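## Task

Press every drive blank that protrudes from the rack's front fully home so it seats and latches, but leave any blank carrying a blue sticker untouched. The rack is loose on the table: it may tilt only a tiny amount, or the task fails, and it must finish in its original spot. A blank counts as done only if it stays seated without the robot holding it.

## Robot and tools

Robot: two 7-joint arms, left_arm and right_arm, each ending in a parallel gripper. Joint order, used in every row and every per-joint list: waist, shoulder, upper arm roll, elbow, forearm roll, wrist pitch, wrist roll. Stated ranges (rad): waist, upper arm roll, forearm roll and wrist roll -69.115 to 69.115; shoulder -2.250 to 2.250; elbow -2.580 to 2.580; wrist pitch -2.100 to 2.100. True ends may differ by up to 0.013 rad.

World frame: origin on the table surface midway between the arms, +x out over the table, +z up, left_arm on the +y side. The arm names do not match image left/right. Gripper fingers point along the gripper's +z and close along its y. The reported end_effector_position (metres) is the point between closed pads; closed fingertips extend about 19 mm past it, open ones about 6 mm, and closing pushes the tips roughly 13 mm further out. Reported hand positions get less accurate at long reach.

The row: 18 numbers, each in [-1, 1], always covering both arms: left_arm's 7 joint values, its gripper position, its gripper speed, then the same nine for right_arm. Joint values are scaled offsets, not absolute angles: 1.0 equals 0.9985 rad for the first four joints and 0.8765 rad for the last three. Gripper position: +1 fully open (85 mm), 0 about 41 mm, about -0.8 pads touch, -1 closes until blocked. Gripper speed: -1 about 20 mm/s, 0 about 85, +1 about 150. To keep a gripper unchanged, resend its previous two numbers, since 0 is a real command.

execute_actions(actions): a list of actions; each action is a table of 1 to 15 rows, each row lasting one 1/30 s step, and a short table repeats its final row to fill 15 steps. Joint offsets in every row are counted from the angles at the start of that action (for the first action, the last reported angles), not from the previous row. An empty list just reports state and images. If an action would push a joint more than 0.013 rad beyond its range, that action is rejected for both arms; if the first action fails this or anything is malformed, the whole call does nothing. Joints asked past their real end stop there and the result may say "joint sent to its limit".

move(target, speed, blocking): target is one 18-number row; its joint values are offsets from the Joint positions in the latest result that listed them. All joints travel proportionally so they finish together, giving curved hand paths lasting 0.5 to 10 s. speed (0.01 to 2 rad/s, default 0.5) caps the fastest joint. It does not avoid obstacles or the other arm. Faster moves and targets set deeper past a contact push harder. With blocking=false you get a result after 0.5 s and must use wait or stop before sending other motion. Its result adds a "move:" line: ending state (done, off_target, moving, held, fault), limits=held or limits=none, and each arm's joint furthest from target.

wait(seconds): 0 to 10, robot holds its last command; returns early if a running move ends. stop(): brakes a running move (needs room); fingers continue. zoom_image(camera, region): camera is cam_high, cam_left_wrist or cam_right_wrist (each 504x504); region [x0, y0, x1, y1] in pixels, at most 504 by 504. finished_scene(scene): the current scene's number; irreversible; the result reports success and gives the next task.

Results: a state line with each gripper's position and quaternion (wxyz); Joint positions, Joint velocities and Joint targets per arm (rad, rad/s); position_measured_pct (about 50 minus 50 times the gripper position; 0 when open; stopping under 90 short of the request means something is held or blocking, near 90 means pads met); "joint command not followed" when a clearance check altered joint targets; MOTOR HOT from 60 °C and OVER-TEMPERATURE FAULT at 75 °C (arm goes weak and sinks); a torque fault freezes an arm for 10 s and drops the rest of the call. Load limits: 46.9 N m for the first four joints, 29.5 N m for the wrist joints. Camera calibration lines list each camera's K, distortion and world-to-camera transform; changes are reported.

Motion limits: joint speed and acceleration are capped, so large offsets take several actions; joint targets are kept within a set lead of measured angles, and per step the hand may not be commanded more than 70 mm from where it is. After a big command, check Joint targets and send the remainder.

Avoid: tilting or shifting the rack (push blanks straight in with moderate speed, and consider bracing the rack with the other arm without dragging it), pressing the blanks with the wrong sticker colour, knocking anything off the table, arm-to-arm contact, sharp impacts, long static pressing that heats motors, and leaving blanks that only stay in because the gripper holds them. Back away and confirm with the cameras that each blank remains latched before ending.

Each tool is called after "Call:" in YAML: its name, and indented under it one key for each argument.

## Session

Call:
execute_actions:
  actions: []

Scene clock: 0.00 s.
left_arm: end_effector_position=(-0.0171, +0.0807, +0.3393) position_measured_pct=0.0 end_effector_quat_wxyz=(+0.129, +0.482, +0.817, -0.288) | right_arm: end_effector_position=(+0.9281, -0.5214, +0.1721) position_measured_pct=0.0 end_effector_quat_wxyz=(-0.104, +0.729, -0.262, +0.624)
Joint names: [waist, shoulder, upper arm roll, elbow, forearm roll, wrist pitch, wrist roll]
Joint positions: left_arm=[ 1.251 -0.635 -0.138  2.317  0.245  0.884  1.626] | right_arm=[-0.096  1.238  0.099  0.984  2.964  0.446  1.11 ]
Joint velocities: left_arm=[-0.    -0.     0.001 -0.001  0.    -0.     0.001] | right_arm=[-0.     0.    -0.    -0.001 -0.001 -0.    -0.001]
Motor temperatures (°C, as the motors report them): left_arm=[25 24 22 25 37 29 32] | right_arm=[26 24 25 23 31 34 33]
Joint targets: left_arm=[1.251 -0.635 -0.138 2.317 0.245 0.884 1.626] | right_arm=[-0.096 1.238 0.099 0.984 2.964 0.446 1.110]

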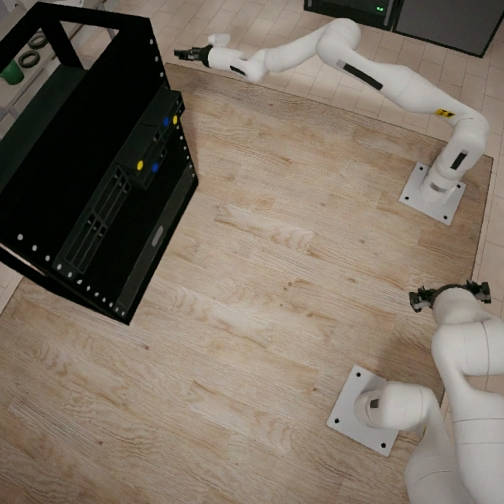

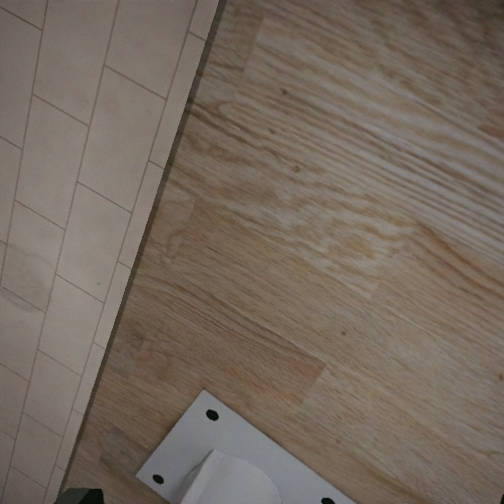

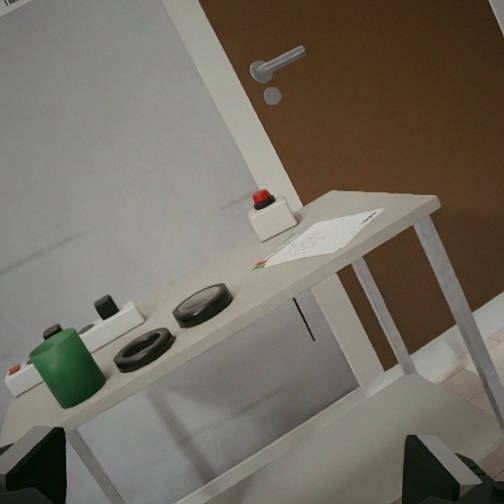

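Call:
zoom_image:
  camera: "cam_high"
  region: [40, 60, 240, 300]

Region (40, 60, 240, 300) of cam_high's 504x504 image, scaled by 2.100, with more detail than that image has.

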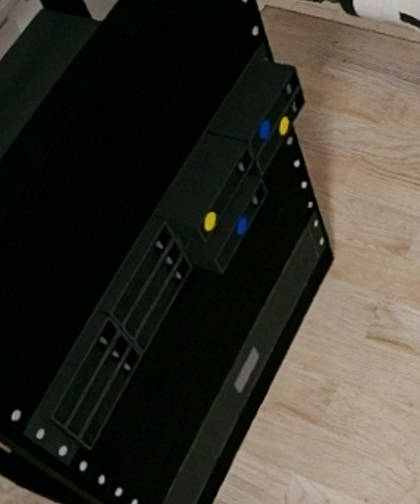

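Call:
move:
  target: [0,0,0,0,0,0,0,1,0,0.096,-1.0,-0.099,0.917,0.2,0.096,0,-0.5,1]
  speed: 0.8

Call:
move:
  target: [0,0,0,0,0,0,0,1,0,0,-0.04,0,0,0,0,0,-0.9,1]

Scene clock: 38.60 s.
left_arm: end_effector_position=(-0.0171, +0.0807, +0.3393) position_measured_pct=0.0 end_effector_quat_wxyz=(+0.129, +0.482, +0.817, -0.288) | right_arm: end_effector_position=(+0.6494, -0.5068, +0.5123) position_measured_pct=75.0 end_effector_quat_wxyz=(-0.109, +0.687, -0.217, +0.685)
Joint names: [waist, shoulder, upper arm roll, elbow, forearm roll, wrist pitch, wrist roll]
Joint positions: left_arm=[ 1.251 -0.635 -0.138  2.317  0.245  0.884  1.626] | right_arm=[0.    0.239 0.    1.9   3.14  0.53  1.11 ]
Joint velocities: left_arm=[-0.001  0.     0.001  0.001  0.001 -0.001  0.   ] | right_arm=[ 0.001 -0.003  0.001  0.001 -0.001 -0.     0.002]
Motor temperatures (°C, as the motors report them): left_arm=[25 24 22 25 37 29 32] | right_arm=[26 27 25 23 31 34 33]
Joint targets: left_arm=[1.251 -0.635 -0.138 2.317 0.245 0.884 1.626] | right_arm=[0.000 0.239 0.000 1.900 3.140 0.530 1.110]
move: done; limits=none; left_arm: farthest joint: the waist, 0.000 radians from its target (0.000 radians at the start); right_arm: farthest joint: the waist, 0.000 radians from its target (0.096 radians at the start)
camera_calibration (this result's frames):
cam_left_wrist: T_world_to_cam=[[0.863884, 0.327239, -0.382908, 0.128392], [0.489958, -0.722251, 0.488154, -0.0416278], [-0.116812, -0.609318, -0.784275, 0.460442], [0, 0, 0, 1]] pos_world=[-0.0367348, 0.208475, 0.430596]
cam_right_wrist: T_world_to_cam=[[-0.176599, -0.886743, -0.427199, -0.123509], [0.00856231, 0.43262, -0.901536, 0.727513], [0.984246, -0.162868, -0.0688078, -0.535912], [0, 0, 0, 1]] pos_world=[0.499428, -0.51154, 0.566241]

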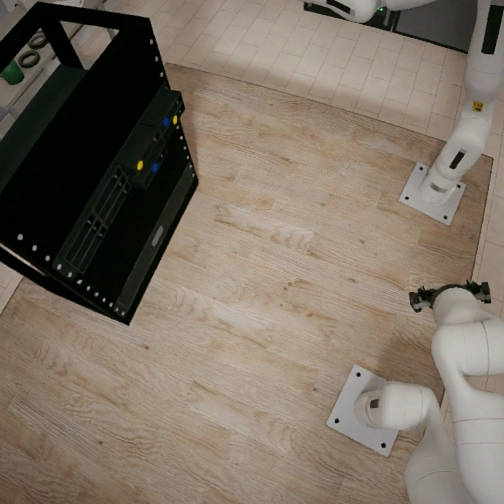

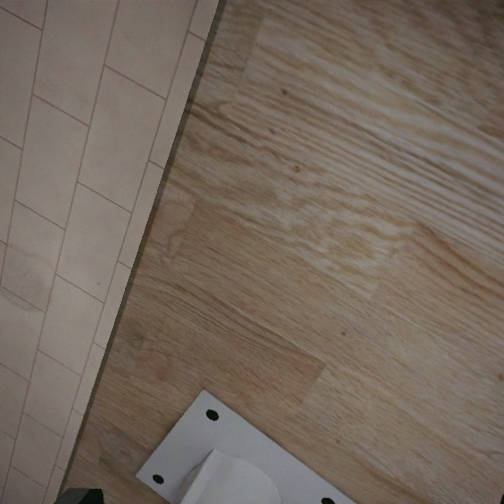

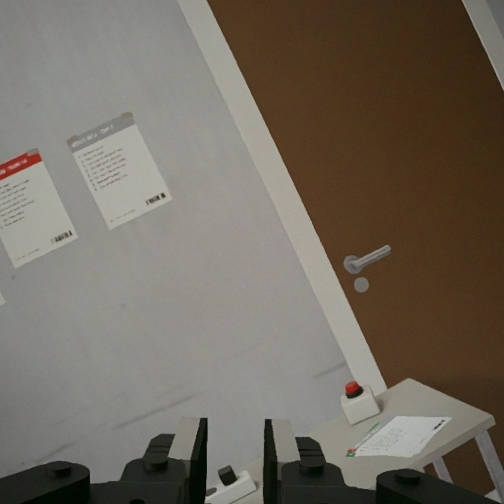

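Scene clock: 39.40 s.
left_arm: end_effector_position=(-0.0171, +0.0807, +0.3393) position_measured_pct=0.0 end_effector_quat_wxyz=(+0.129, +0.482, +0.817, -0.288) | right_arm: end_effector_position=(+0.6400, -0.5054, +0.5390) position_measured_pct=90.9 end_effector_quat_wxyz=(-0.111, +0.674, -0.213, +0.699)
Joint names: [waist, shoulder, upper arm roll, elbow, forearm roll, wrist pitch, wrist roll]
Joint positions: left_arm=[ 1.251 -0.635 -0.138  2.317  0.245  0.884  1.626] | right_arm=[0.   0.2  0.   1.9  3.14 0.53 1.11]
Joint velocities: left_arm=[ 0.001  0.     0.    -0.001 -0.     0.001  0.   ] | right_arm=[-0.    -0.002 -0.     0.     0.    -0.     0.   ]
Motor temperatures (°C, as the motors report them): left_arm=[25 24 22 25 37 29 32] | right_arm=[26 27 25 23 31 34 33]
Joint targets: left_arm=[1.251 -0.635 -0.138 2.317 0.245 0.884 1.626] | right_arm=[0.000 0.199 0.000 1.900 3.140 0.530 1.110]
move: done; limits=none; left_arm: farthest joint: the waist, 0.000 radians from its target (0.000 radians at the start); right_arm: farthest joint: the shoulder, 0.001 radians from its target (0.040 radians at the start)
camera_calibration (this result's frames):
cam_left_wrist: T_world_to_cam=[[0.863884, 0.327239, -0.382908, 0.128392], [0.489958, -0.72225, 0.488155, -0.0416283], [-0.116812, -0.609319, -0.784274, 0.460442], [0, 0, 0, 1]] pos_world=[-0.0367347, 0.208475, 0.430596]
cam_right_wrist: T_world_to_cam=[[-0.159786, -0.889232, -0.428644, -0.123795], [0.0440221, 0.427372, -0.903004, 0.72646], [0.98617, -0.163158, -0.0291424, -0.547305], [0, 0, 0, 1]] pos_world=[0.487974, -0.509848, 0.586982]

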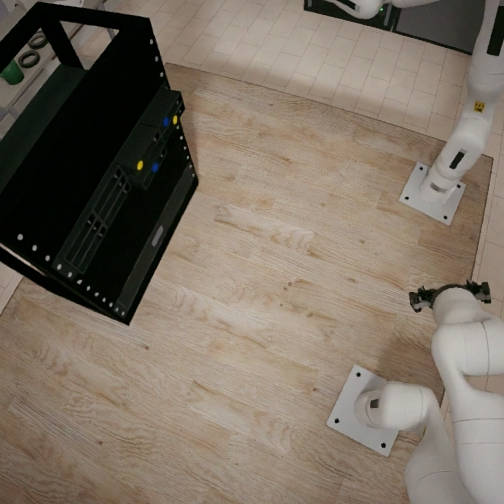

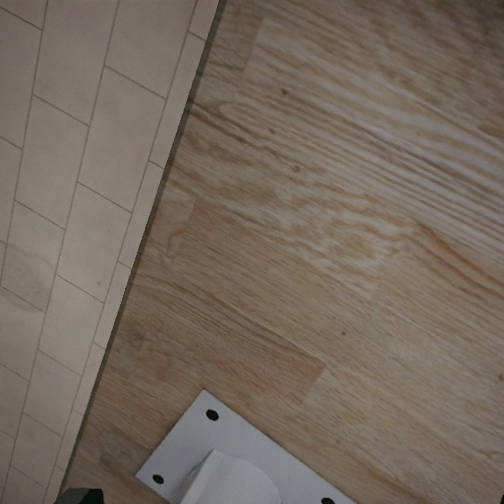

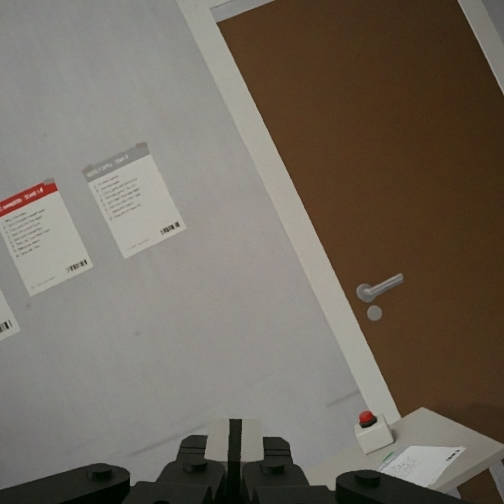

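Call:
move:
  target: [0,0,0,0,0,0,0,1,0,-0.55,-0.4,0,0.6,0,0.1,0.46,-0.9,1]
  speed: 0.8

Scene clock: 48.60 s.
left_arm: end_effector_position=(-0.0171, +0.0807, +0.3393) position_measured_pct=0.0 end_effector_quat_wxyz=(+0.129, +0.482, +0.817, -0.288) | right_arm: end_effector_position=(+0.4180, -0.2260, +0.4534) position_measured_pct=90.9 end_effector_quat_wxyz=(-0.152, +0.734, +0.127, +0.649)
Joint names: [waist, shoulder, upper arm roll, elbow, forearm roll, wrist pitch, wrist roll]
Joint positions: left_arm=[ 1.251 -0.635 -0.138  2.317  0.245  0.884  1.626] | right_arm=[-0.549 -0.199  0.     2.499  3.14   0.618  1.513]
Joint velocities: left_arm=[ 0.001  0.    -0.    -0.    -0.     0.001  0.   ] | right_arm=[-0.003 -0.002  0.     0.    -0.003  0.     0.002]
Motor temperatures (°C, as the motors report them): left_arm=[25 24 22 25 37 29 32] | right_arm=[26 27 25 23 31 34 33]
Joint targets: left_arm=[1.251 -0.635 -0.138 2.317 0.245 0.884 1.626] | right_arm=[-0.549 -0.200 0.000 2.499 3.140 0.618 1.513]
move: done; limits=none; left_arm: farthest joint: the waist, 0.000 radians from its target (0.000 radians at the start); right_arm: farthest joint: the waist, 0.000 radians from its target (0.549 radians at the start)
camera_calibration (this result's frames):
cam_left_wrist: T_world_to_cam=[[0.863884, 0.327239, -0.382908, 0.128392], [0.489958, -0.72225, 0.488156, -0.0416288], [-0.116812, -0.609319, -0.784274, 0.460442], [0, 0, 0, 1]] pos_world=[-0.0367347, 0.208475, 0.430596]
cam_right_wrist: T_world_to_cam=[[0.360496, -0.932046, -0.036508, -0.352466], [-0.136522, -0.0140049, -0.990538, 0.554939], [0.922716, 0.362069, -0.132294, -0.0932907], [0, 0, 0, 1]] pos_world=[0.288905, -0.286965, 0.524478]

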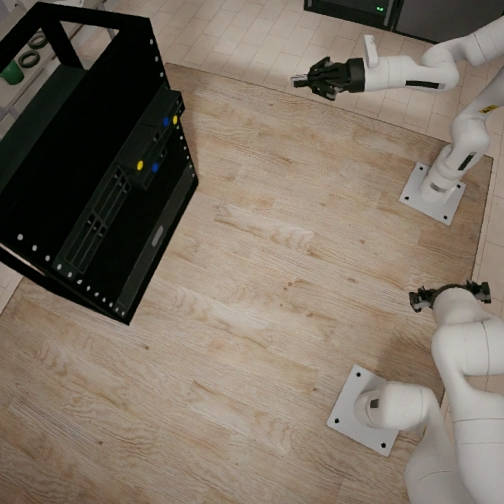

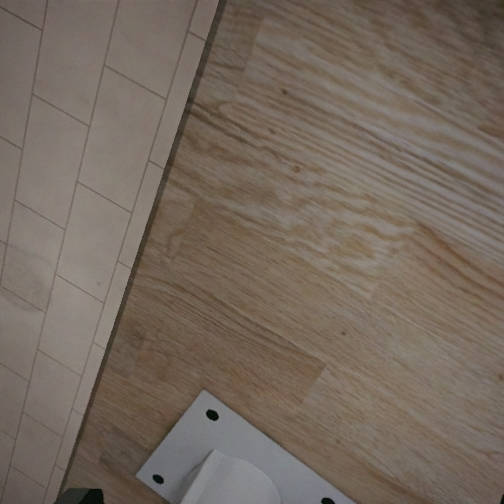

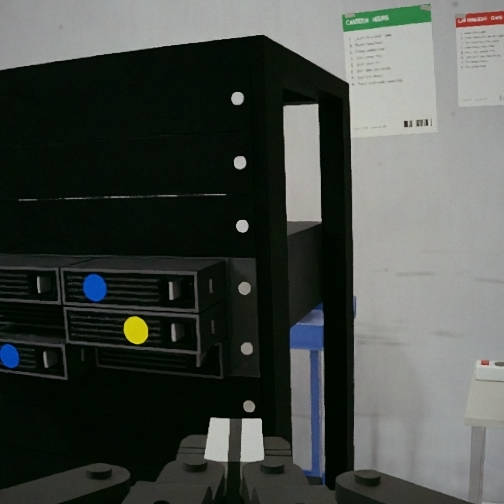

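Call:
move:
  target: [0,0,0,0,0,0,0,1,0,-0.11,0.6,0,-0.445,0,0.305,0.06,-1,1]

Scene clock: 60.53 s.
left_arm: end_effector_position=(-0.0171, +0.0807, +0.3393) position_measured_pct=0.0 end_effector_quat_wxyz=(+0.129, +0.482, +0.817, -0.288) | right_arm: end_effector_position=(+0.5847, -0.0749, +0.4301) position_measured_pct=91.7 end_effector_quat_wxyz=(-0.181, +0.684, +0.176, +0.684)
Joint names: [waist, shoulder, upper arm roll, elbow, forearm roll, wrist pitch, wrist roll]
Joint positions: left_arm=[ 1.251 -0.635 -0.138  2.317  0.245  0.884  1.626] | right_arm=[-0.659  0.399  0.     2.055  3.14   0.885  1.565]
Joint velocities: left_arm=[ 0.001  0.    -0.    -0.001 -0.    -0.    -0.   ] | right_arm=[-0.     0.003 -0.001 -0.    -0.     0.     0.   ]
Motor temperatures (°C, as the motors report them): left_arm=[25 24 22 25 37 29 32] | right_arm=[26 27 25 23 31 34 33]
Joint targets: left_arm=[1.251 -0.635 -0.138 2.317 0.245 0.884 1.626] | right_arm=[-0.659 0.400 0.000 2.055 3.140 0.885 1.565]
move: done; limits=none; left_arm: farthest joint: the waist, 0.000 radians from its target (0.000 radians at the start); right_arm: farthest joint: the shoulder, 0.001 radians from its target (0.600 radians at the start)
camera_calibration (this result's frames):
cam_left_wrist: T_world_to_cam=[[0.863884, 0.327239, -0.382909, 0.128393], [0.489959, -0.722249, 0.488156, -0.0416293], [-0.116812, -0.60932, -0.784273, 0.460442], [0, 0, 0, 1]] pos_world=[-0.0367347, 0.208474, 0.430596]
cam_right_wrist: T_world_to_cam=[[0.46417, -0.88565, 0.0130828, -0.350973], [-0.0103282, -0.0201812, -0.999743, 0.486401], [0.885686, 0.463915, -0.0185147, -0.324571], [0, 0, 0, 1]] pos_world=[0.455403, -0.15045, 0.484858]

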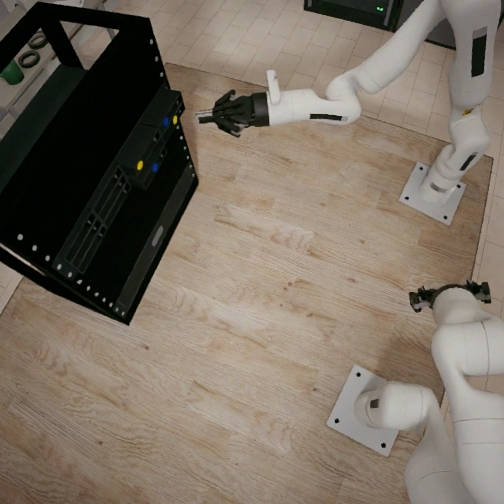

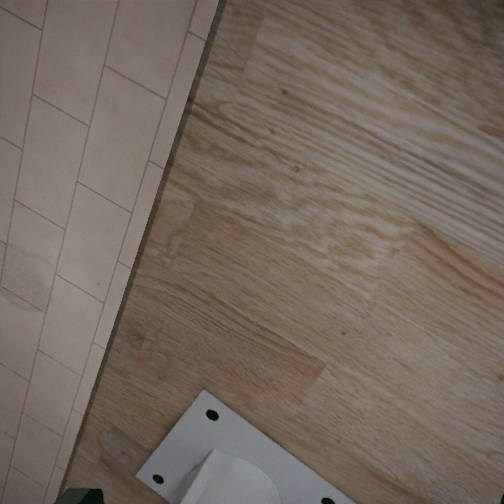

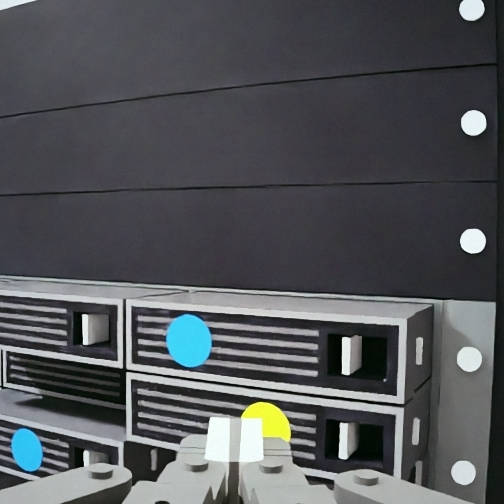

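Call:
move:
  target: [0,0,0,0,0,0,0,1,0,0.01,0.045,0,0,0,0.04,0,-1,1]
  speed: 0.2

Call:
move:
  target: [0,0,0,0,0,0,0,1,0,0.01,0.03,0,-0.093,0,-0.06,0,-1,1]
  speed: 0.1

Scene clock: 69.67 s.
left_arm: end_effector_position=(-0.0171, +0.0807, +0.3393) position_measured_pct=0.0 end_effector_quat_wxyz=(+0.129, +0.482, +0.817, -0.288) | right_arm: end_effector_position=(+0.5931, -0.0779, +0.4107) position_measured_pct=91.7 end_effector_quat_wxyz=(-0.176, +0.688, +0.173, +0.682)
Joint names: [waist, shoulder, upper arm roll, elbow, forearm roll, wrist pitch, wrist roll]
Joint positions: left_arm=[ 1.251 -0.635 -0.138  2.317  0.245  0.884  1.626] | right_arm=[-0.649  0.444  0.     2.055  3.14   0.92   1.565]
Joint velocities: left_arm=[0.    0.    0.001 0.    0.    0.001 0.   ] | right_arm=[ 0.001  0.003 -0.     0.     0.001  0.001  0.001]
Motor temperatures (°C, as the motors report them): left_arm=[25 24 22 25 37 29 32] | right_arm=[26 27 25 24 31 34 33]
Joint targets: left_arm=[1.251 -0.635 -0.138 2.317 0.245 0.884 1.626] | right_arm=[-0.649 0.444 0.000 2.055 3.140 0.920 1.565]
move: done; limits=none; left_arm: farthest joint: the waist, 0.000 radians from its target (0.000 radians at the start); right_arm: farthest joint: the waist, 0.000 radians from its target (0.010 radians at the start)
camera_calibration (this result's frames):
cam_left_wrist: T_world_to_cam=[[0.863884, 0.327239, -0.382909, 0.128393], [0.489959, -0.722249, 0.488157, -0.0416297], [-0.116812, -0.60932, -0.784273, 0.460442], [0, 0, 0, 1]] pos_world=[-0.0367347, 0.208474, 0.430596]
cam_right_wrist: T_world_to_cam=[[0.455439, -0.890166, 0.013423, -0.352623], [-0.0189822, -0.0247838, -0.999513, 0.47174], [0.890065, 0.454962, -0.0281848, -0.330253], [0, 0, 0, 1]] pos_world=[0.463499, -0.151949, 0.466935]

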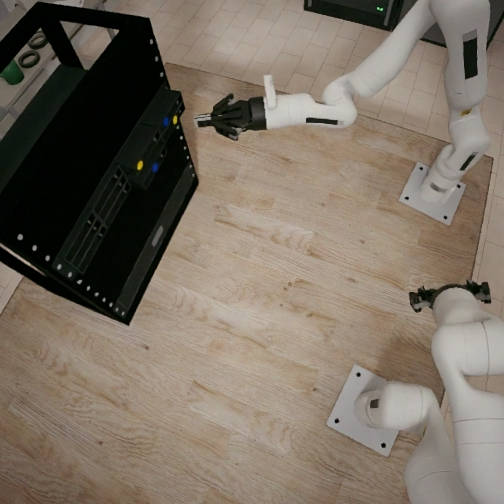

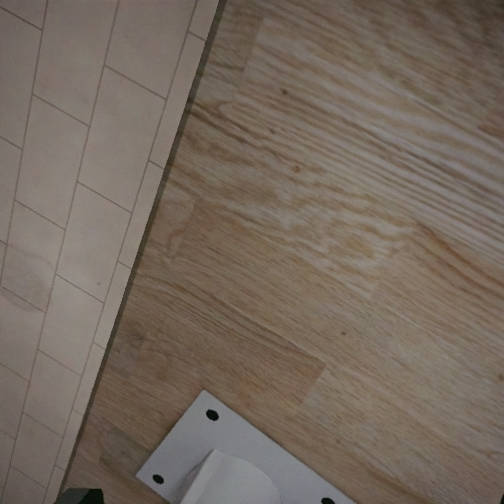

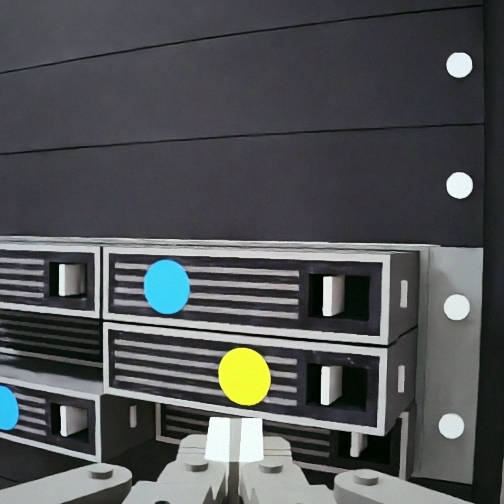

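Scene clock: 70.97 s.
left_arm: end_effector_position=(-0.0171, +0.0807, +0.3393) position_measured_pct=0.0 end_effector_quat_wxyz=(+0.129, +0.482, +0.817, -0.288) | right_arm: end_effector_position=(+0.6196, -0.0714, +0.4207) position_measured_pct=91.7 end_effector_quat_wxyz=(-0.174, +0.686, +0.169, +0.686)
Joint names: [waist, shoulder, upper arm roll, elbow, forearm roll, wrist pitch, wrist roll]
Joint positions: left_arm=[ 1.251 -0.635 -0.138  2.317  0.245  0.884  1.626] | right_arm=[-0.639  0.474  0.     1.962  3.14   0.867  1.565]
Joint velocities: left_arm=[-0.001 -0.     0.    -0.    -0.    -0.001  0.   ] | right_arm=[ 0.     0.001  0.001 -0.002 -0.    -0.001 -0.001]
Motor temperatures (°C, as the motors report them): left_arm=[25 24 22 25 37 29 32] | right_arm=[26 27 25 24 31 34 33]
Joint targets: left_arm=[1.251 -0.635 -0.138 2.317 0.245 0.884 1.626] | right_arm=[-0.639 0.474 0.000 1.962 3.140 0.867 1.565]
move: done; limits=none; left_arm: farthest joint: the waist, 0.000 radians from its target (0.000 radians at the start); right_arm: farthest joint: the waist, 0.000 radians from its target (0.010 radians at the start)
camera_calibration (this result's frames):
cam_left_wrist: T_world_to_cam=[[0.863884, 0.327239, -0.382909, 0.128393], [0.489959, -0.722249, 0.488157, -0.0416299], [-0.116812, -0.609321, -0.784273, 0.460442], [0, 0, 0, 1]] pos_world=[-0.0367347, 0.208474, 0.430596]
cam_right_wrist: T_world_to_cam=[[0.4465, -0.894688, 0.0130533, -0.353633], [-0.0101005, -0.0196269, -0.999756, 0.477397], [0.894726, 0.44626, -0.0178002, -0.364456], [0, 0, 0, 1]] pos_world=[0.488808, -0.14438, 0.475409]

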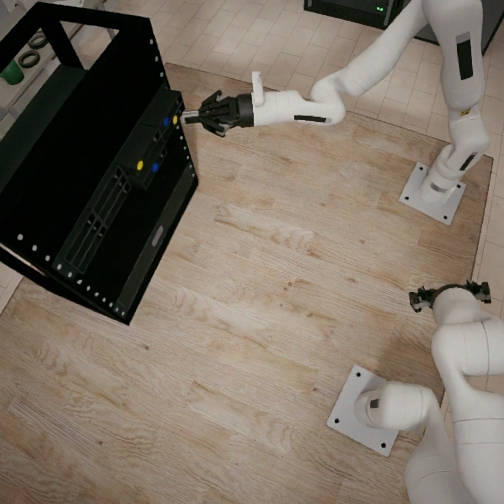

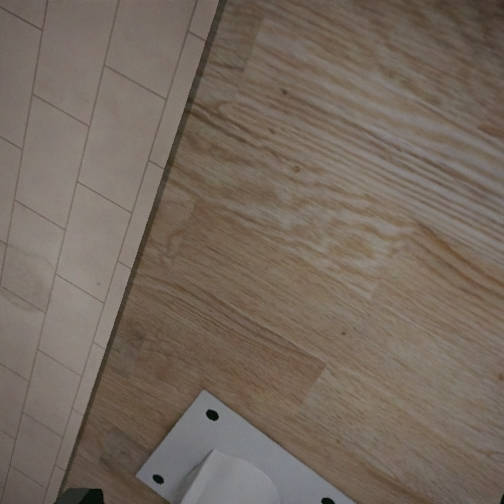

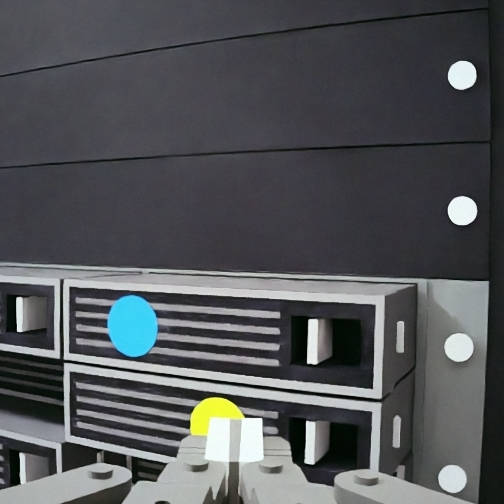

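Call:
move:
  target: [0,0,0,0,0,0,0,1,0,0.02,0.04,0,-0.095,0,-0.055,0,-1,1]
  speed: 0.05

Scene clock: 77.63 s.
left_arm: end_effector_position=(-0.0171, +0.0807, +0.3393) position_measured_pct=0.0 end_effector_quat_wxyz=(+0.129, +0.482, +0.817, -0.288) | right_arm: end_effector_position=(+0.6492, -0.0700, +0.4244) position_measured_pct=91.7 end_effector_quat_wxyz=(-0.169, +0.686, +0.163, +0.689)
Joint names: [waist, shoulder, upper arm roll, elbow, forearm roll, wrist pitch, wrist roll]
Joint positions: left_arm=[ 1.251 -0.635 -0.138  2.317  0.245  0.884  1.626] | right_arm=[-0.62   0.515 -0.001  1.869  3.14   0.818  1.565]
Joint velocities: left_arm=[-0.001 -0.    -0.     0.001  0.    -0.     0.   ] | right_arm=[ 0.001  0.001  0.    -0.001  0.    -0.    -0.001]
Motor temperatures (°C, as the motors report them): left_arm=[25 24 22 25 37 29 32] | right_arm=[26 27 25 24 31 34 33]
Joint targets: left_arm=[1.251 -0.635 -0.138 2.317 0.245 0.884 1.626] | right_arm=[-0.619 0.514 0.000 1.867 3.140 0.819 1.565]
move: done; limits=none; left_arm: farthest joint: the waist, 0.000 radians from its target (0.000 radians at the start); right_arm: farthest joint: the elbow, 0.002 radians from its target (0.095 radians at the start)
camera_calibration (this result's frames):
cam_left_wrist: T_world_to_cam=[[0.863884, 0.327239, -0.382909, 0.128393], [0.489959, -0.722248, 0.488158, -0.0416304], [-0.116811, -0.609321, -0.784272, 0.460442], [0, 0, 0, 1]] pos_world=[-0.0367346, 0.208474, 0.430597]
cam_right_wrist: T_world_to_cam=[[0.431217, -0.902157, 0.0128059, -0.356196], [-0.00804871, -0.0180392, -0.999805, 0.480153], [0.902212, 0.43103, -0.01504, -0.398536], [0, 0, 0, 1]] pos_world=[0.517026, -0.140903, 0.478626]

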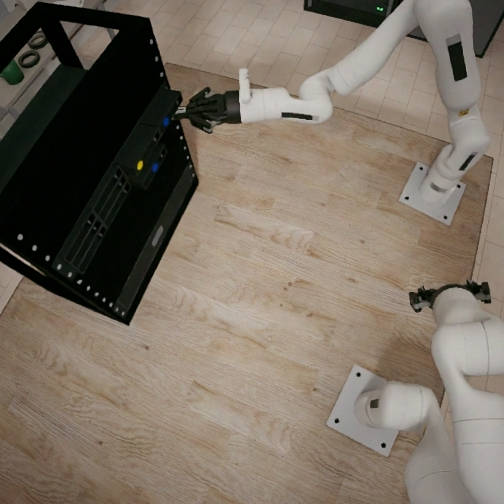

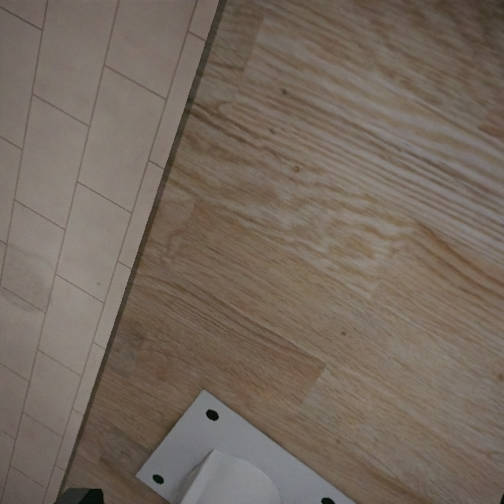

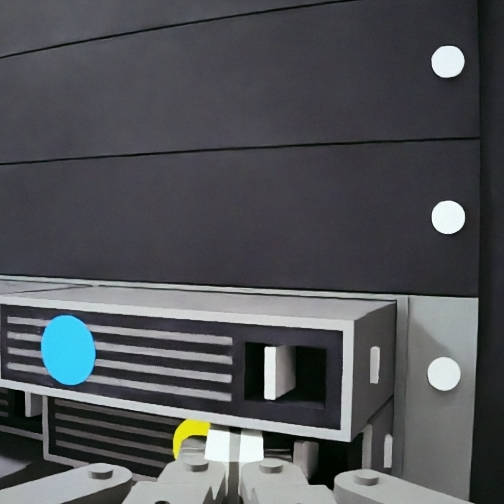

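Moving in. Continue.

Call:
move:
  target: [0,0,0,0,0,0,0,1,0,0.015,0.035,0,-0.07,0,-0.035,0,-1,1]
  speed: 0.04

Scene clock: 81.77 s.
left_arm: end_effector_position=(-0.0171, +0.0807, +0.3393) position_measured_pct=0.0 end_effector_quat_wxyz=(+0.129, +0.482, +0.817, -0.288) | right_arm: end_effector_position=(+0.6654, -0.0691, +0.4245) position_measured_pct=91.7 end_effector_quat_wxyz=(-0.166, +0.688, +0.161, +0.688)
Joint names: [waist, shoulder, upper arm roll, elbow, forearm roll, wrist pitch, wrist roll]
Joint positions: left_arm=[ 1.251 -0.635 -0.138  2.317  0.245  0.884  1.626] | right_arm=[-0.608  0.539 -0.004  1.817  3.143  0.787  1.565]
Joint velocities: left_arm=[ 0.001 -0.    -0.    -0.001  0.     0.001 -0.   ] | right_arm=[-0.    -0.001 -0.001 -0.001  0.001 -0.002 -0.001]
Motor temperatures (°C, as the motors report them): left_arm=[25 24 22 25 37 29 32] | right_arm=[26 27 25 24 31 34 33]
Joint targets: left_arm=[1.251 -0.635 -0.138 2.317 0.245 0.884 1.626] | right_arm=[-0.605 0.550 -0.001 1.799 3.140 0.788 1.565]
move: off_target (right_arm); limits=none; left_arm: farthest joint: the waist, 0.000 radians from its target (0.000 radians at the start); right_arm: farthest joint: the elbow, 0.018 radians from its target (0.070 radians at the start)
camera_calibration (this result's frames):
cam_left_wrist: T_world_to_cam=[[0.863884, 0.327239, -0.382909, 0.128393], [0.489959, -0.722248, 0.488158, -0.0416309], [-0.116811, -0.609322, -0.784272, 0.460442], [0, 0, 0, 1]] pos_world=[-0.0367346, 0.208474, 0.430597]
cam_right_wrist: T_world_to_cam=[[0.42445, -0.905361, 0.0127654, -0.35806], [-0.0107907, -0.0191552, -0.999758, 0.482181], [0.905387, 0.424209, -0.0179, -0.41494], [0, 0, 0, 1]] pos_world=[0.532863, -0.138916, 0.479207]

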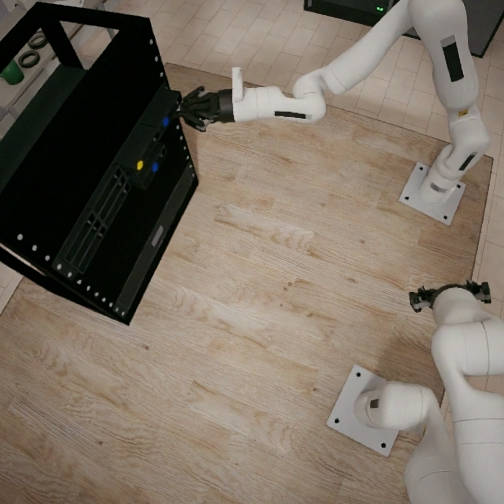

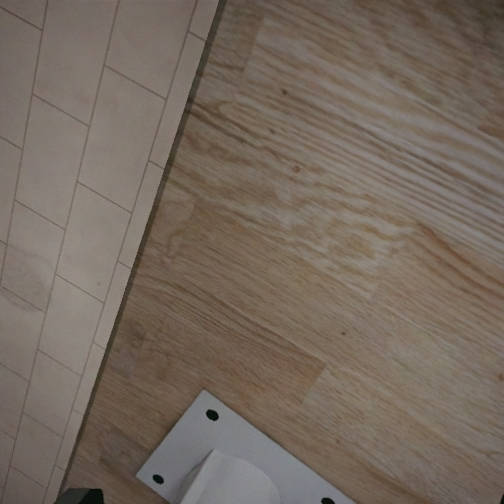

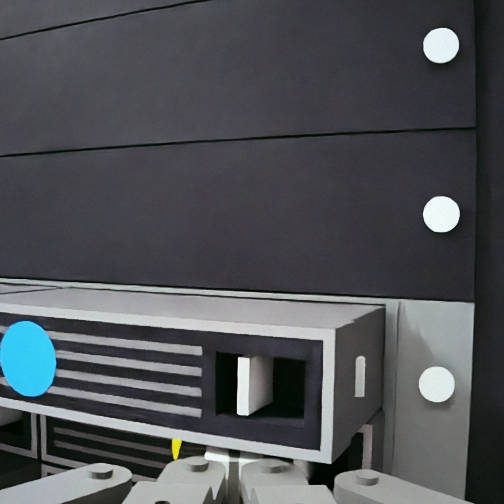

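Call:
move:
  target: [0,0,0,0,0,0,0,1,0,-0.05,-0.14,0,0.24,0,0.1,0,-1,1]
  speed: 0.3

Call:
move:
  target: [0,0,0,0,0,0,0,1,0,-0.13,0,0,0,0,0,0,-1,1]
  speed: 0.3

Scene clock: 87.77 s.
left_arm: end_effector_position=(-0.0171, +0.0807, +0.3393) position_measured_pct=0.0 end_effector_quat_wxyz=(+0.129, +0.482, +0.817, -0.288) | right_arm: end_effector_position=(+0.5829, -0.0726, +0.4261) position_measured_pct=91.7 end_effector_quat_wxyz=(-0.182, +0.688, +0.179, +0.680)
Joint names: [waist, shoulder, upper arm roll, elbow, forearm roll, wrist pitch, wrist roll]
Joint positions: left_arm=[ 1.251 -0.635 -0.138  2.317  0.245  0.884  1.626] | right_arm=[-0.658  0.399 -0.004  2.056  3.143  0.875  1.565]
Joint velocities: left_arm=[-0.     0.     0.    -0.    -0.001 -0.001 -0.   ] | right_arm=[-0.    -0.003 -0.001  0.001 -0.002  0.     0.   ]
Motor temperatures (°C, as the motors report them): left_arm=[25 24 22 25 37 29 32] | right_arm=[26 27 25 24 31 34 33]
Joint targets: left_arm=[1.251 -0.635 -0.138 2.317 0.245 0.884 1.626] | right_arm=[-0.658 0.399 -0.004 2.056 3.143 0.875 1.565]
move: done; limits=none; left_arm: farthest joint: the waist, 0.000 radians from its target (0.000 radians at the start); right_arm: farthest joint: the waist, 0.000 radians from its target (0.050 radians at the start)
camera_calibration (this result's frames):
cam_left_wrist: T_world_to_cam=[[0.863884, 0.327239, -0.38291, 0.128393], [0.489959, -0.722247, 0.488158, -0.0416312], [-0.116811, -0.609322, -0.784271, 0.460442], [0, 0, 0, 1]] pos_world=[-0.0367346, 0.208474, 0.430597]
cam_right_wrist: T_world_to_cam=[[0.469481, -0.882839, 0.0135449, -0.351168], [-0.020367, -0.0261649, -0.99945, 0.487735], [0.882708, 0.468947, -0.0302647, -0.317029], [0, 0, 0, 1]] pos_world=[0.454644, -0.148594, 0.482629]

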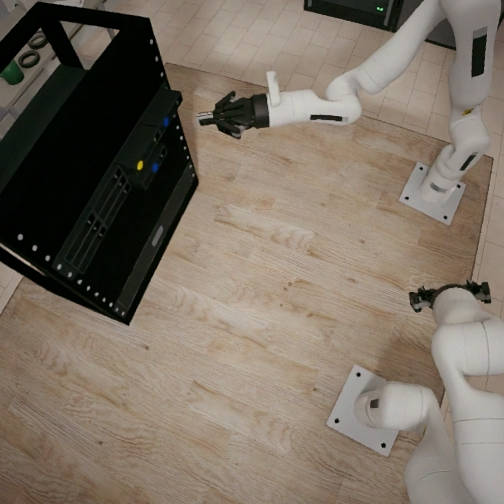

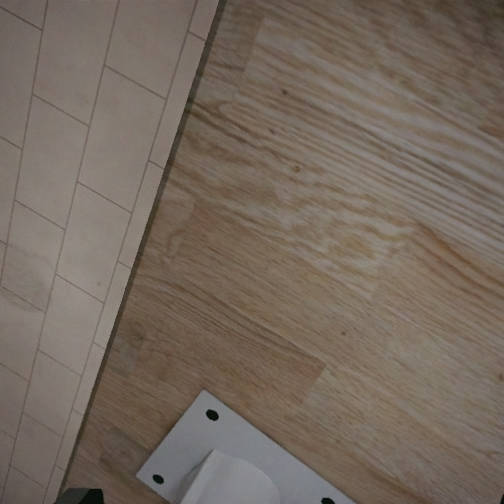

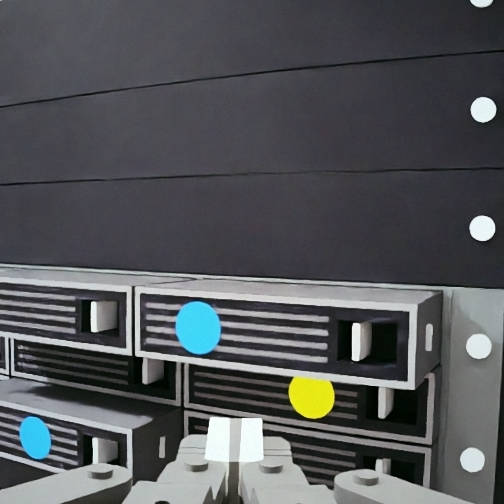

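Scene clock: 88.73 s.
left_arm: end_effector_position=(-0.0171, +0.0807, +0.3393) position_measured_pct=0.0 end_effector_quat_wxyz=(+0.129, +0.482, +0.817, -0.288) | right_arm: end_effector_position=(+0.5377, +0.0021, +0.4261) position_measured_pct=91.7 end_effector_quat_wxyz=(-0.225, +0.675, +0.223, +0.667)
Joint names: [waist, shoulder, upper arm roll, elbow, forearm roll, wrist pitch, wrist roll]
Joint positions: left_arm=[ 1.251 -0.635 -0.138  2.317  0.245  0.884  1.626] | right_arm=[-0.788  0.399 -0.004  2.056  3.143  0.875  1.565]
Joint velocities: left_arm=[ 0.    -0.     0.001 -0.    -0.     0.     0.001] | right_arm=[-0.003  0.    -0.     0.     0.    -0.    -0.002]
Motor temperatures (°C, as the motors report them): left_arm=[25 24 22 25 37 29 32] | right_arm=[26 27 25 24 31 34 33]
Joint targets: left_arm=[1.251 -0.635 -0.138 2.317 0.245 0.884 1.626] | right_arm=[-0.788 0.399 -0.004 2.056 3.143 0.875 1.565]
move: done; limits=none; left_arm: farthest joint: the waist, 0.000 radians from its target (0.000 radians at the start); right_arm: farthest joint: the waist, 0.000 radians from its target (0.130 radians at the start)
camera_calibration (this result's frames):
cam_left_wrist: T_world_to_cam=[[0.863884, 0.327239, -0.38291, 0.128393], [0.489959, -0.722247, 0.488159, -0.0416316], [-0.116811, -0.609323, -0.784271, 0.460442], [0, 0, 0, 1]] pos_world=[-0.0367346, 0.208474, 0.430597]
cam_right_wrist: T_world_to_cam=[[0.579594, -0.814793, 0.0135393, -0.32337], [-0.0168222, -0.028574, -0.99945, 0.486865], [0.814732, 0.579047, -0.030268, -0.275846], [0, 0, 0, 1]] pos_world=[0.420354, -0.0898398, 0.482626]

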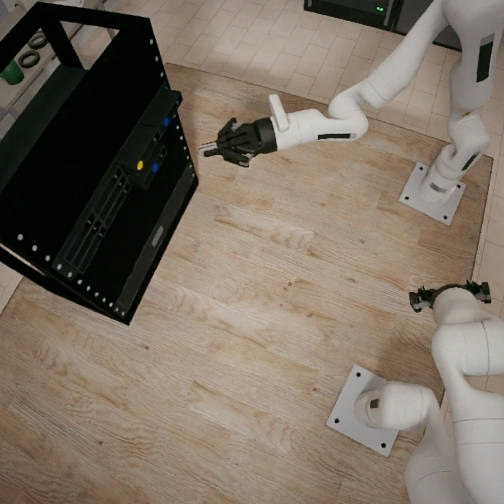

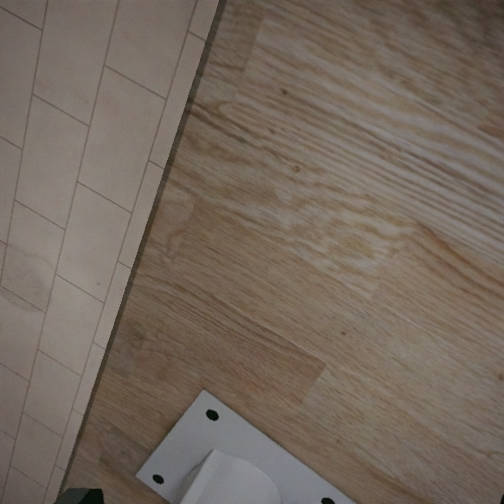

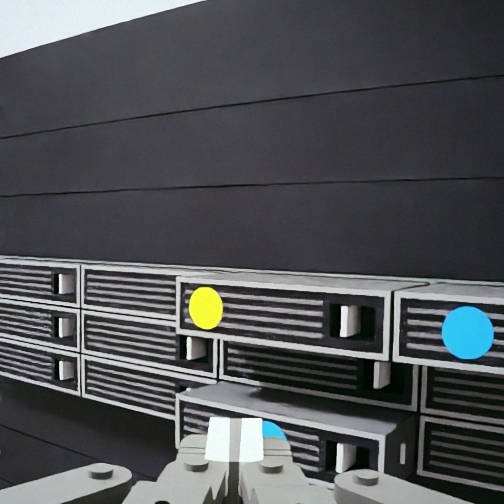

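Call:
move:
  target: [0,0,0,0,0,0,0,1,0,-0.012,0.098,0,-0.286,0,-0.179,0,-1,1]
  speed: 0.25

Scene clock: 99.47 s.
left_arm: end_effector_position=(-0.0171, +0.0807, +0.3393) position_measured_pct=0.0 end_effector_quat_wxyz=(+0.129, +0.482, +0.817, -0.288) | right_arm: end_effector_position=(+0.5957, +0.0566, +0.4594) position_measured_pct=91.7 end_effector_quat_wxyz=(-0.233, +0.663, +0.224, +0.675)
Joint names: [waist, shoulder, upper arm roll, elbow, forearm roll, wrist pitch, wrist roll]
Joint positions: left_arm=[ 1.251 -0.635 -0.138  2.317  0.245  0.884  1.626] | right_arm=[-0.8    0.497 -0.004  1.771  3.143  0.718  1.565]
Joint velocities: left_arm=[-0.001 -0.    -0.    -0.     0.001 -0.001  0.   ] | right_arm=[-0.     0.002 -0.    -0.002 -0.    -0.001 -0.001]
Motor temperatures (°C, as the motors report them): left_arm=[25 24 22 26 37 29 32] | right_arm=[26 27 25 24 31 34 33]
Joint targets: left_arm=[1.251 -0.635 -0.138 2.317 0.245 0.884 1.626] | right_arm=[-0.800 0.497 -0.004 1.771 3.143 0.718 1.565]
move: done; limits=none; left_arm: farthest joint: the waist, 0.000 radians from its target (0.000 radians at the start); right_arm: farthest joint: the waist, 0.000 radians from its target (0.012 radians at the start)
camera_calibration (this result's frames):
cam_left_wrist: T_world_to_cam=[[0.863883, 0.327239, -0.38291, 0.128394], [0.48996, -0.722246, 0.488159, -0.041632], [-0.116811, -0.609323, -0.784271, 0.460442], [0, 0, 0, 1]] pos_world=[-0.0367345, 0.208474, 0.430597]
cam_right_wrist: T_world_to_cam=[[0.5887, -0.808256, 0.0124631, -0.318322], [0.00787309, -0.00968409, -0.999922, 0.507105], [0.808313, 0.588752, 0.000662449, -0.364594], [0, 0, 0, 1]] pos_world=[0.47811, -0.0377199, 0.511274]

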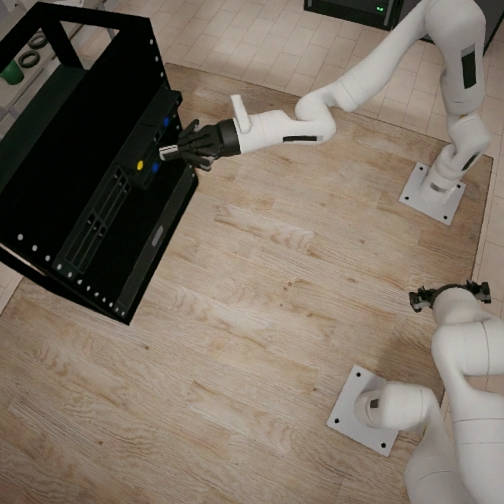

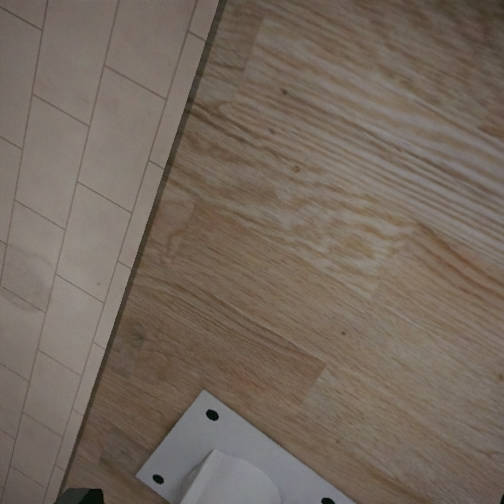

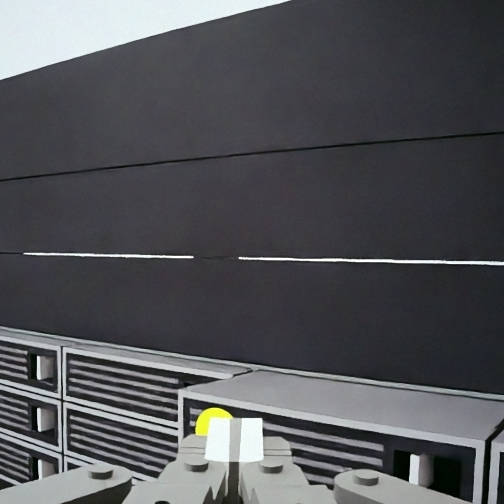

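Call:
move:
  target: [0,0,0,0,0,0,0,1,0,0.03,0.135,0,-0.25,0,-0.13,0,-1,1]
  speed: 0.06

Scene clock: 110.03 s.
left_arm: end_effector_position=(-0.0171, +0.0807, +0.3393) position_measured_pct=0.0 end_effector_quat_wxyz=(+0.129, +0.482, +0.817, -0.288) | right_arm: end_effector_position=(+0.6602, +0.0825, +0.4592) position_measured_pct=91.7 end_effector_quat_wxyz=(-0.226, +0.665, +0.216, +0.678)
Joint names: [waist, shoulder, upper arm roll, elbow, forearm roll, wrist pitch, wrist roll]
Joint positions: left_arm=[ 1.251 -0.635 -0.138  2.317  0.245  0.884  1.626] | right_arm=[-0.774  0.627 -0.008  1.527  3.145  0.604  1.565]
Joint velocities: left_arm=[ 0.     0.    -0.     0.001  0.001 -0.002  0.   ] | right_arm=[-0.001  0.     0.001 -0.002  0.    -0.001  0.   ]
Motor temperatures (°C, as the motors report them): left_arm=[25 24 22 26 37 29 32] | right_arm=[26 28 25 24 31 34 33]
Joint targets: left_arm=[1.251 -0.635 -0.138 2.317 0.245 0.884 1.626] | right_arm=[-0.770 0.632 -0.004 1.521 3.143 0.604 1.565]
move: done; limits=none; left_arm: farthest joint: the waist, 0.000 radians from its target (0.000 radians at the start); right_arm: farthest joint: the shoulder, 0.005 radians from its target (0.135 radians at the start)
camera_calibration (this result's frames):
cam_left_wrist: T_world_to_cam=[[0.863883, 0.327238, -0.38291, 0.128394], [0.48996, -0.722246, 0.48816, -0.0416325], [-0.116811, -0.609324, -0.78427, 0.460442], [0, 0, 0, 1]] pos_world=[-0.0367345, 0.208474, 0.430597]
cam_right_wrist: T_world_to_cam=[[0.570923, -0.820924, 0.0114197, -0.322078], [0.00726791, -0.00885525, -0.999934, 0.506974], [0.820972, 0.570968, 0.00091074, -0.438906], [0, 0, 0, 1]] pos_world=[0.540526, -0.0093112, 0.511019]

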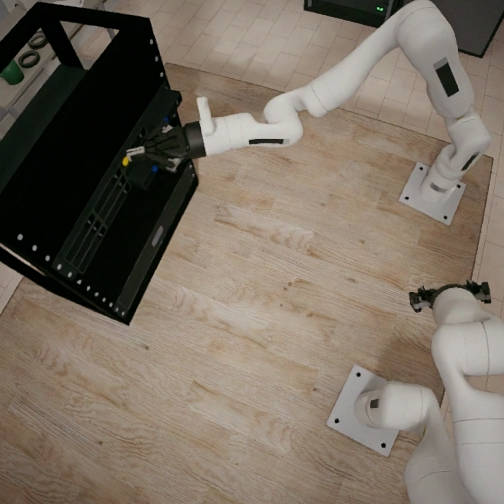

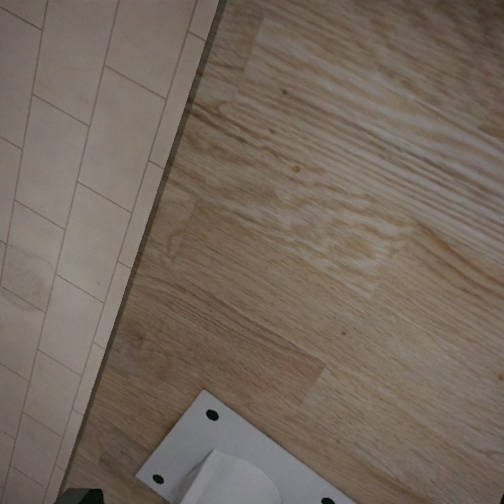

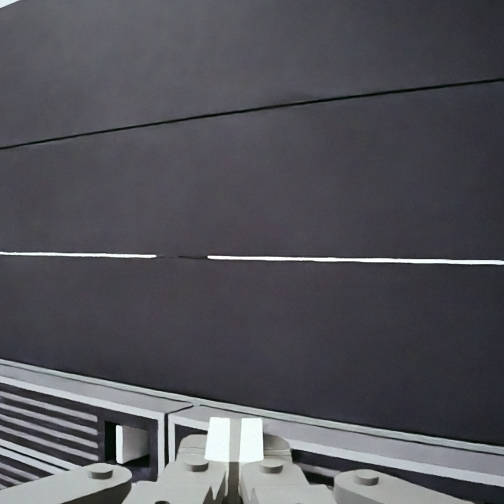

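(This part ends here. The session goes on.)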